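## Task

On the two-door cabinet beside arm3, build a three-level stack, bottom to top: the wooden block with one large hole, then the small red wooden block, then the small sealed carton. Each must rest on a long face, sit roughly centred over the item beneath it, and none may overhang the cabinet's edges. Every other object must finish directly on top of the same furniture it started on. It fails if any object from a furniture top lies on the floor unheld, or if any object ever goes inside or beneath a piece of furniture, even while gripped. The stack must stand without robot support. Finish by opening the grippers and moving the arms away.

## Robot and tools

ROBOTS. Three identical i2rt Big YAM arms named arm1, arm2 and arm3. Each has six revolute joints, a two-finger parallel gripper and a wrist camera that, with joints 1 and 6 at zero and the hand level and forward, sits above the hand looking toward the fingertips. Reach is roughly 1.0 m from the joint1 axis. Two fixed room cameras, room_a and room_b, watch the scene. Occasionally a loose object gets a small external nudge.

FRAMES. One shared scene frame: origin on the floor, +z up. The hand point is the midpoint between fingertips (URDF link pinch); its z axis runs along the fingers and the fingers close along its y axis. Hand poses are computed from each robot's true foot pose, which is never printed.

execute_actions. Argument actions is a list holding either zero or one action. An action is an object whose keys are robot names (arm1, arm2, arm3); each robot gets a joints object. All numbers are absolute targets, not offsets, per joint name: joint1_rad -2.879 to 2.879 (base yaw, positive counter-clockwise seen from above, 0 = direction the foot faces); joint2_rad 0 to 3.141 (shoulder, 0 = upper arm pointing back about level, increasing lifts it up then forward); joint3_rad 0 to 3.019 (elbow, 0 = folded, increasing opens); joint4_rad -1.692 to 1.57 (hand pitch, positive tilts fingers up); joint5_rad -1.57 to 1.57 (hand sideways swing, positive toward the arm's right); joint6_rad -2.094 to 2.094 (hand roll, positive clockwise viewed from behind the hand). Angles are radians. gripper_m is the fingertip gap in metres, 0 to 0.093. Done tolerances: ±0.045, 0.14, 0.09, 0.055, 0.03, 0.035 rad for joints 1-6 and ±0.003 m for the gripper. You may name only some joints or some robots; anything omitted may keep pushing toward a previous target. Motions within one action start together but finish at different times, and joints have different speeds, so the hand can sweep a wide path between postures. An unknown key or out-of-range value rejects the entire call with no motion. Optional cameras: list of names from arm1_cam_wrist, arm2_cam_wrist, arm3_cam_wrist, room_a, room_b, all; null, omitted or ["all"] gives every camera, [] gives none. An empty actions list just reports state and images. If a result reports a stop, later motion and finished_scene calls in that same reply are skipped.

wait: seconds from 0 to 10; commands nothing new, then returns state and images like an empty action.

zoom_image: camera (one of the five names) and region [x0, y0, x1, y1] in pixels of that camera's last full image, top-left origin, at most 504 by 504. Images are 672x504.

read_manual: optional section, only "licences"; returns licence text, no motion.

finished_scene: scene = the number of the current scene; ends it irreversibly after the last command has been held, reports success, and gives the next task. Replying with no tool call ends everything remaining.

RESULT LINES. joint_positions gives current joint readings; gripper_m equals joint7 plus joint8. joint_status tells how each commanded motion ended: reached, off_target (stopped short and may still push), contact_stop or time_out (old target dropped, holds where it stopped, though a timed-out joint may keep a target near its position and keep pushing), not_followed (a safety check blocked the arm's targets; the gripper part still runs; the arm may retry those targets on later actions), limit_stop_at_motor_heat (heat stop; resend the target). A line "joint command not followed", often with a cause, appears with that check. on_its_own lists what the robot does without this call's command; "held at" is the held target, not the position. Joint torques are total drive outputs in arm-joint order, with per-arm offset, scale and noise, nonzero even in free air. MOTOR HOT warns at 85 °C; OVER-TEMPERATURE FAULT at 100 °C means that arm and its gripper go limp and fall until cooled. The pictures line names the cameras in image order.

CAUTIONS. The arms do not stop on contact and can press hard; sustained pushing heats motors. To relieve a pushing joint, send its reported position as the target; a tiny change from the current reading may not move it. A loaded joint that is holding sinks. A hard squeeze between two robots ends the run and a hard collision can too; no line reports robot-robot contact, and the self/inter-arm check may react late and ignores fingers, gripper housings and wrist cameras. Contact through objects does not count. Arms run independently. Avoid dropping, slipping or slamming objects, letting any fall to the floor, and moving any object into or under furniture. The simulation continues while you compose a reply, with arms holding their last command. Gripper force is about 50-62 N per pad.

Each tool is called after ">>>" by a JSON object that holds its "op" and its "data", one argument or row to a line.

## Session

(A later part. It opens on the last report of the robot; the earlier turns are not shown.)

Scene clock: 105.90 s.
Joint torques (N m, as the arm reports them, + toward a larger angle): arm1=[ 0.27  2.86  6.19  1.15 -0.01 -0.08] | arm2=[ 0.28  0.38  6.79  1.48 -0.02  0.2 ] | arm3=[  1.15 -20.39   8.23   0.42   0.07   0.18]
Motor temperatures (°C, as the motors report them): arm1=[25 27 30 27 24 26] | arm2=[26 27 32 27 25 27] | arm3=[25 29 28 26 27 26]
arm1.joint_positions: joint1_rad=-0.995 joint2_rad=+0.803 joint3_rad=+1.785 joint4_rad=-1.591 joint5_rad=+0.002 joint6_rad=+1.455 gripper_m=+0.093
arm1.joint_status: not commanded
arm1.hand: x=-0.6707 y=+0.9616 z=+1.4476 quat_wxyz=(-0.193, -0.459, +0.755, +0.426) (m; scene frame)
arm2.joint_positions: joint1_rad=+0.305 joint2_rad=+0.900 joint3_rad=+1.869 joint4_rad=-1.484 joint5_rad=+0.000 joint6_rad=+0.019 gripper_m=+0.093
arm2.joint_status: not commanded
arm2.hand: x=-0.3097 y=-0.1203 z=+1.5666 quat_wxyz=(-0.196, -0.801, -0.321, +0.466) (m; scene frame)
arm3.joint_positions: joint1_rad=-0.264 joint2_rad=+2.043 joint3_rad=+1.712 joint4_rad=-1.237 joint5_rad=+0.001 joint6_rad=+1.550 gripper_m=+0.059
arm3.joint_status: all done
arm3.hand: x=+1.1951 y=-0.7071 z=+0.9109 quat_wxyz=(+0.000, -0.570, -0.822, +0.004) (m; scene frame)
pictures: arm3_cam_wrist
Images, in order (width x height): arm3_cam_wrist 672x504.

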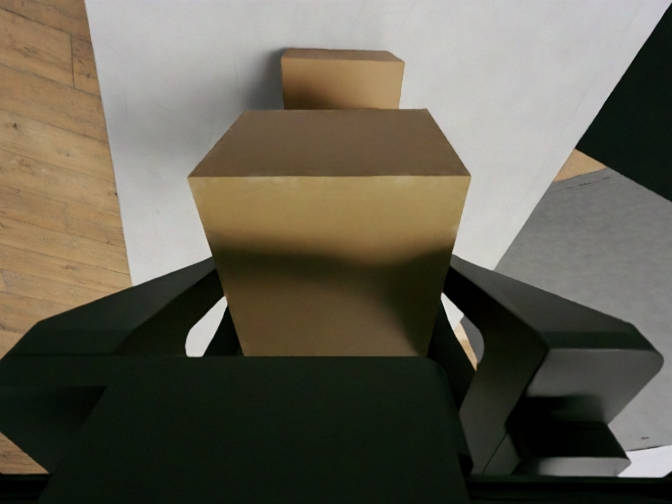

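>>> {"op": "execute_actions", "data": {
  "actions": [
    {"arm3":{"joints":{"joint2_rad":2.092}}}
  ],
  "cameras": []
}}

>>> {"op": "execute_actions", "data": {
  "actions": [
    {"arm3":{"joints":{"gripper_m":0.093}}}
  ],
  "cameras": ["arm3_cam_wrist"]
}}

>>> {"op": "execute_actions", "data": {
  "actions": [
    {"arm3":{"joints":{"joint2_rad":1.7}}}
  ],
  "cameras": ["arm3_cam_wrist","room_a"]
}}

>>> {"op": "zoom_image", "data": {
  "camera": "room_a",
  "region": [70, 220, 210, 330]
}}

Scene clock: 109.10 s.
Joint torques (N m, as the arm reports them, + toward a larger angle): arm1=[ 0.24  2.86  6.18  1.15 -0.01 -0.08] | arm2=[ 0.09  0.17  6.84  1.35 -0.03  0.15] | arm3=[  1.27 -17.77   8.09   0.42   0.12   0.17]
Motor temperatures (°C, as the motors report them): arm1=[25 27 30 27 24 26] | arm2=[26 27 32 27 25 27] | arm3=[25 29 28 26 27 26]
arm1.joint_positions: joint1_rad=-0.995 joint2_rad=+0.803 joint3_rad=+1.785 joint4_rad=-1.591 joint5_rad=+0.002 joint6_rad=+1.455 gripper_m=+0.093
arm1.joint_status: not commanded
arm1.hand: x=-0.6707 y=+0.9616 z=+1.4476 quat_wxyz=(-0.193, -0.459, +0.755, +0.426) (m; scene frame)
arm2.joint_positions: joint1_rad=+0.305 joint2_rad=+0.900 joint3_rad=+1.869 joint4_rad=-1.484 joint5_rad=+0.000 joint6_rad=+0.019 gripper_m=+0.093
arm2.joint_status: not commanded
arm2.hand: x=-0.3097 y=-0.1203 z=+1.5666 quat_wxyz=(-0.196, -0.801, -0.321, +0.466) (m; scene frame)
arm3.joint_positions: joint1_rad=-0.264 joint2_rad=+2.078 joint3_rad=+1.712 joint4_rad=-1.236 joint5_rad=+0.001 joint6_rad=+1.551 gripper_m=+0.059
arm3.joint_status: all done
arm3.hand: x=+1.1929 y=-0.7078 z=+0.8905 quat_wxyz=(+0.010, -0.570, -0.821, +0.017) (m; scene frame)
pictures: none
No camera images: the call's "cameras" was empty. Leave "cameras" out to get every camera's image.

Scene clock: 109.73 s.
Joint torques (N m, as the arm reports them, + toward a larger angle): arm1=[ 0.26  2.86  6.17  1.15 -0.01 -0.08] | arm2=[-0.32  0.45  6.88  1.47 -0.02  0.17] | arm3=[  1.4  -17.42   7.96   0.36   0.09   0.17]
Motor temperatures (°C, as the motors report them): arm1=[25 27 30 27 24 26] | arm2=[26 26 32 27 25 27] | arm3=[25 29 28 26 27 26]
arm1.joint_positions: joint1_rad=-0.995 joint2_rad=+0.803 joint3_rad=+1.785 joint4_rad=-1.591 joint5_rad=+0.002 joint6_rad=+1.455 gripper_m=+0.093
arm1.joint_status: not commanded
arm1.hand: x=-0.6707 y=+0.9616 z=+1.4476 quat_wxyz=(-0.193, -0.459, +0.755, +0.426) (m; scene frame)
arm2.joint_positions: joint1_rad=+0.305 joint2_rad=+0.900 joint3_rad=+1.869 joint4_rad=-1.484 joint5_rad=+0.000 joint6_rad=+0.019 gripper_m=+0.093
arm2.joint_status: not commanded
arm2.hand: x=-0.3097 y=-0.1203 z=+1.5666 quat_wxyz=(-0.196, -0.801, -0.321, +0.466) (m; scene frame)
arm3.joint_positions: joint1_rad=-0.264 joint2_rad=+2.078 joint3_rad=+1.712 joint4_rad=-1.236 joint5_rad=+0.001 joint6_rad=+1.551 gripper_m=+0.093
arm3.joint_status: all done
arm3.hand: x=+1.1929 y=-0.7078 z=+0.8905 quat_wxyz=(+0.010, -0.570, -0.821, +0.017) (m; scene frame)
pictures: arm3_cam_wrist
Images, in order (width x height): arm3_cam_wrist 672x504.

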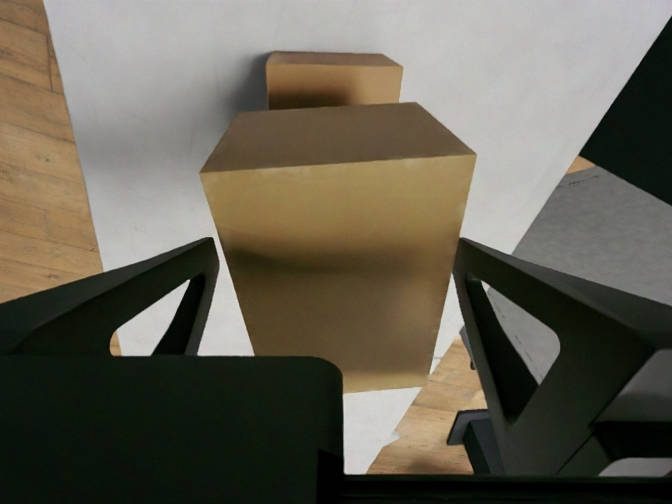

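Scene clock: 111.37 s.
Joint torques (N m, as the arm reports them, + toward a larger angle): arm1=[ 0.27  2.89  6.17  1.16 -0.01 -0.08] | arm2=[-0.01  0.22  6.83  1.46 -0.03  0.18] | arm3=[  0.98 -15.63   9.02   1.14   0.1    0.1 ]
Motor temperatures (°C, as the motors report them): arm1=[25 27 30 27 24 26] | arm2=[26 26 32 27 25 27] | arm3=[25 29 29 26 27 26]
arm1.joint_positions: joint1_rad=-0.995 joint2_rad=+0.803 joint3_rad=+1.785 joint4_rad=-1.591 joint5_rad=+0.002 joint6_rad=+1.455 gripper_m=+0.093
arm1.joint_status: not commanded
arm1.hand: x=-0.6707 y=+0.9616 z=+1.4476 quat_wxyz=(-0.193, -0.459, +0.755, +0.426) (m; scene frame)
arm2.joint_positions: joint1_rad=+0.305 joint2_rad=+0.900 joint3_rad=+1.869 joint4_rad=-1.484 joint5_rad=+0.000 joint6_rad=+0.019 gripper_m=+0.093
arm2.joint_status: not commanded
arm2.hand: x=-0.3097 y=-0.1203 z=+1.5666 quat_wxyz=(-0.196, -0.801, -0.321, +0.466) (m; scene frame)
arm3.joint_positions: joint1_rad=-0.264 joint2_rad=+1.701 joint3_rad=+1.713 joint4_rad=-1.236 joint5_rad=+0.001 joint6_rad=+1.551 gripper_m=+0.093
arm3.joint_status: all done
arm3.hand: x=+1.1849 y=-0.7099 z=+1.1148 quat_wxyz=(-0.100, -0.562, -0.810, -0.135) (m; scene frame)
pictures: arm3_cam_wrist, room_a
Images, in order (width x height): arm3_cam_wrist 672x504, room_a 672x504.

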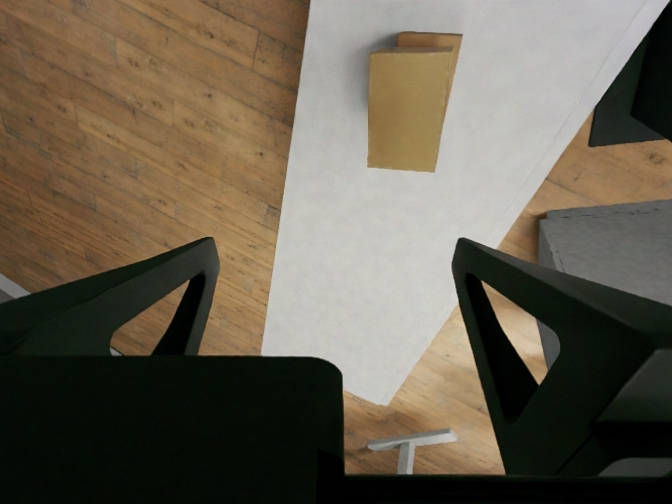

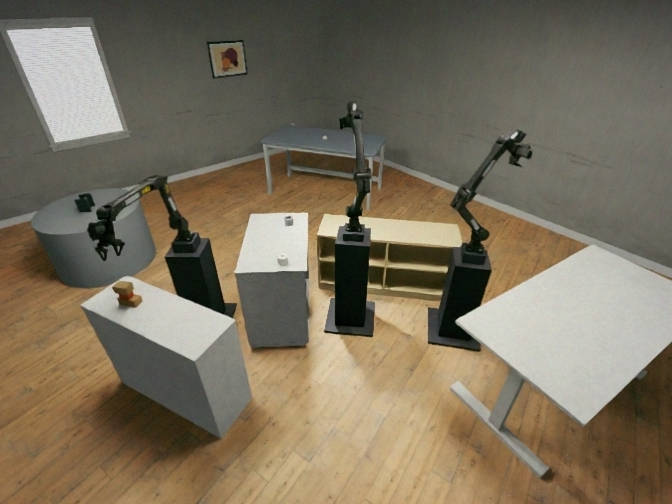

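Region (70, 220, 210, 330) of room_a's 672x504 image, scaled by 3.600, with more detail than that image has; it fills the top 396 rows of this view, and the rest is white.

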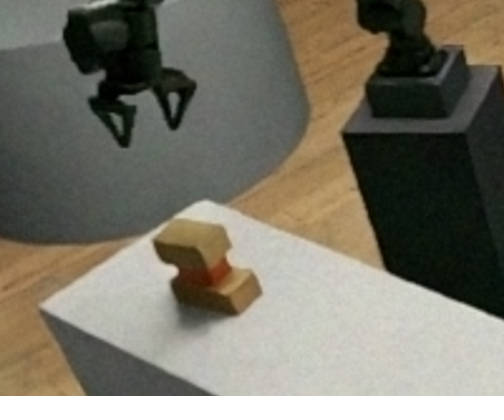

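>>> {"op": "finished_scene", "data": {
  "scene": 2
}}

The scene is finished: the task was done.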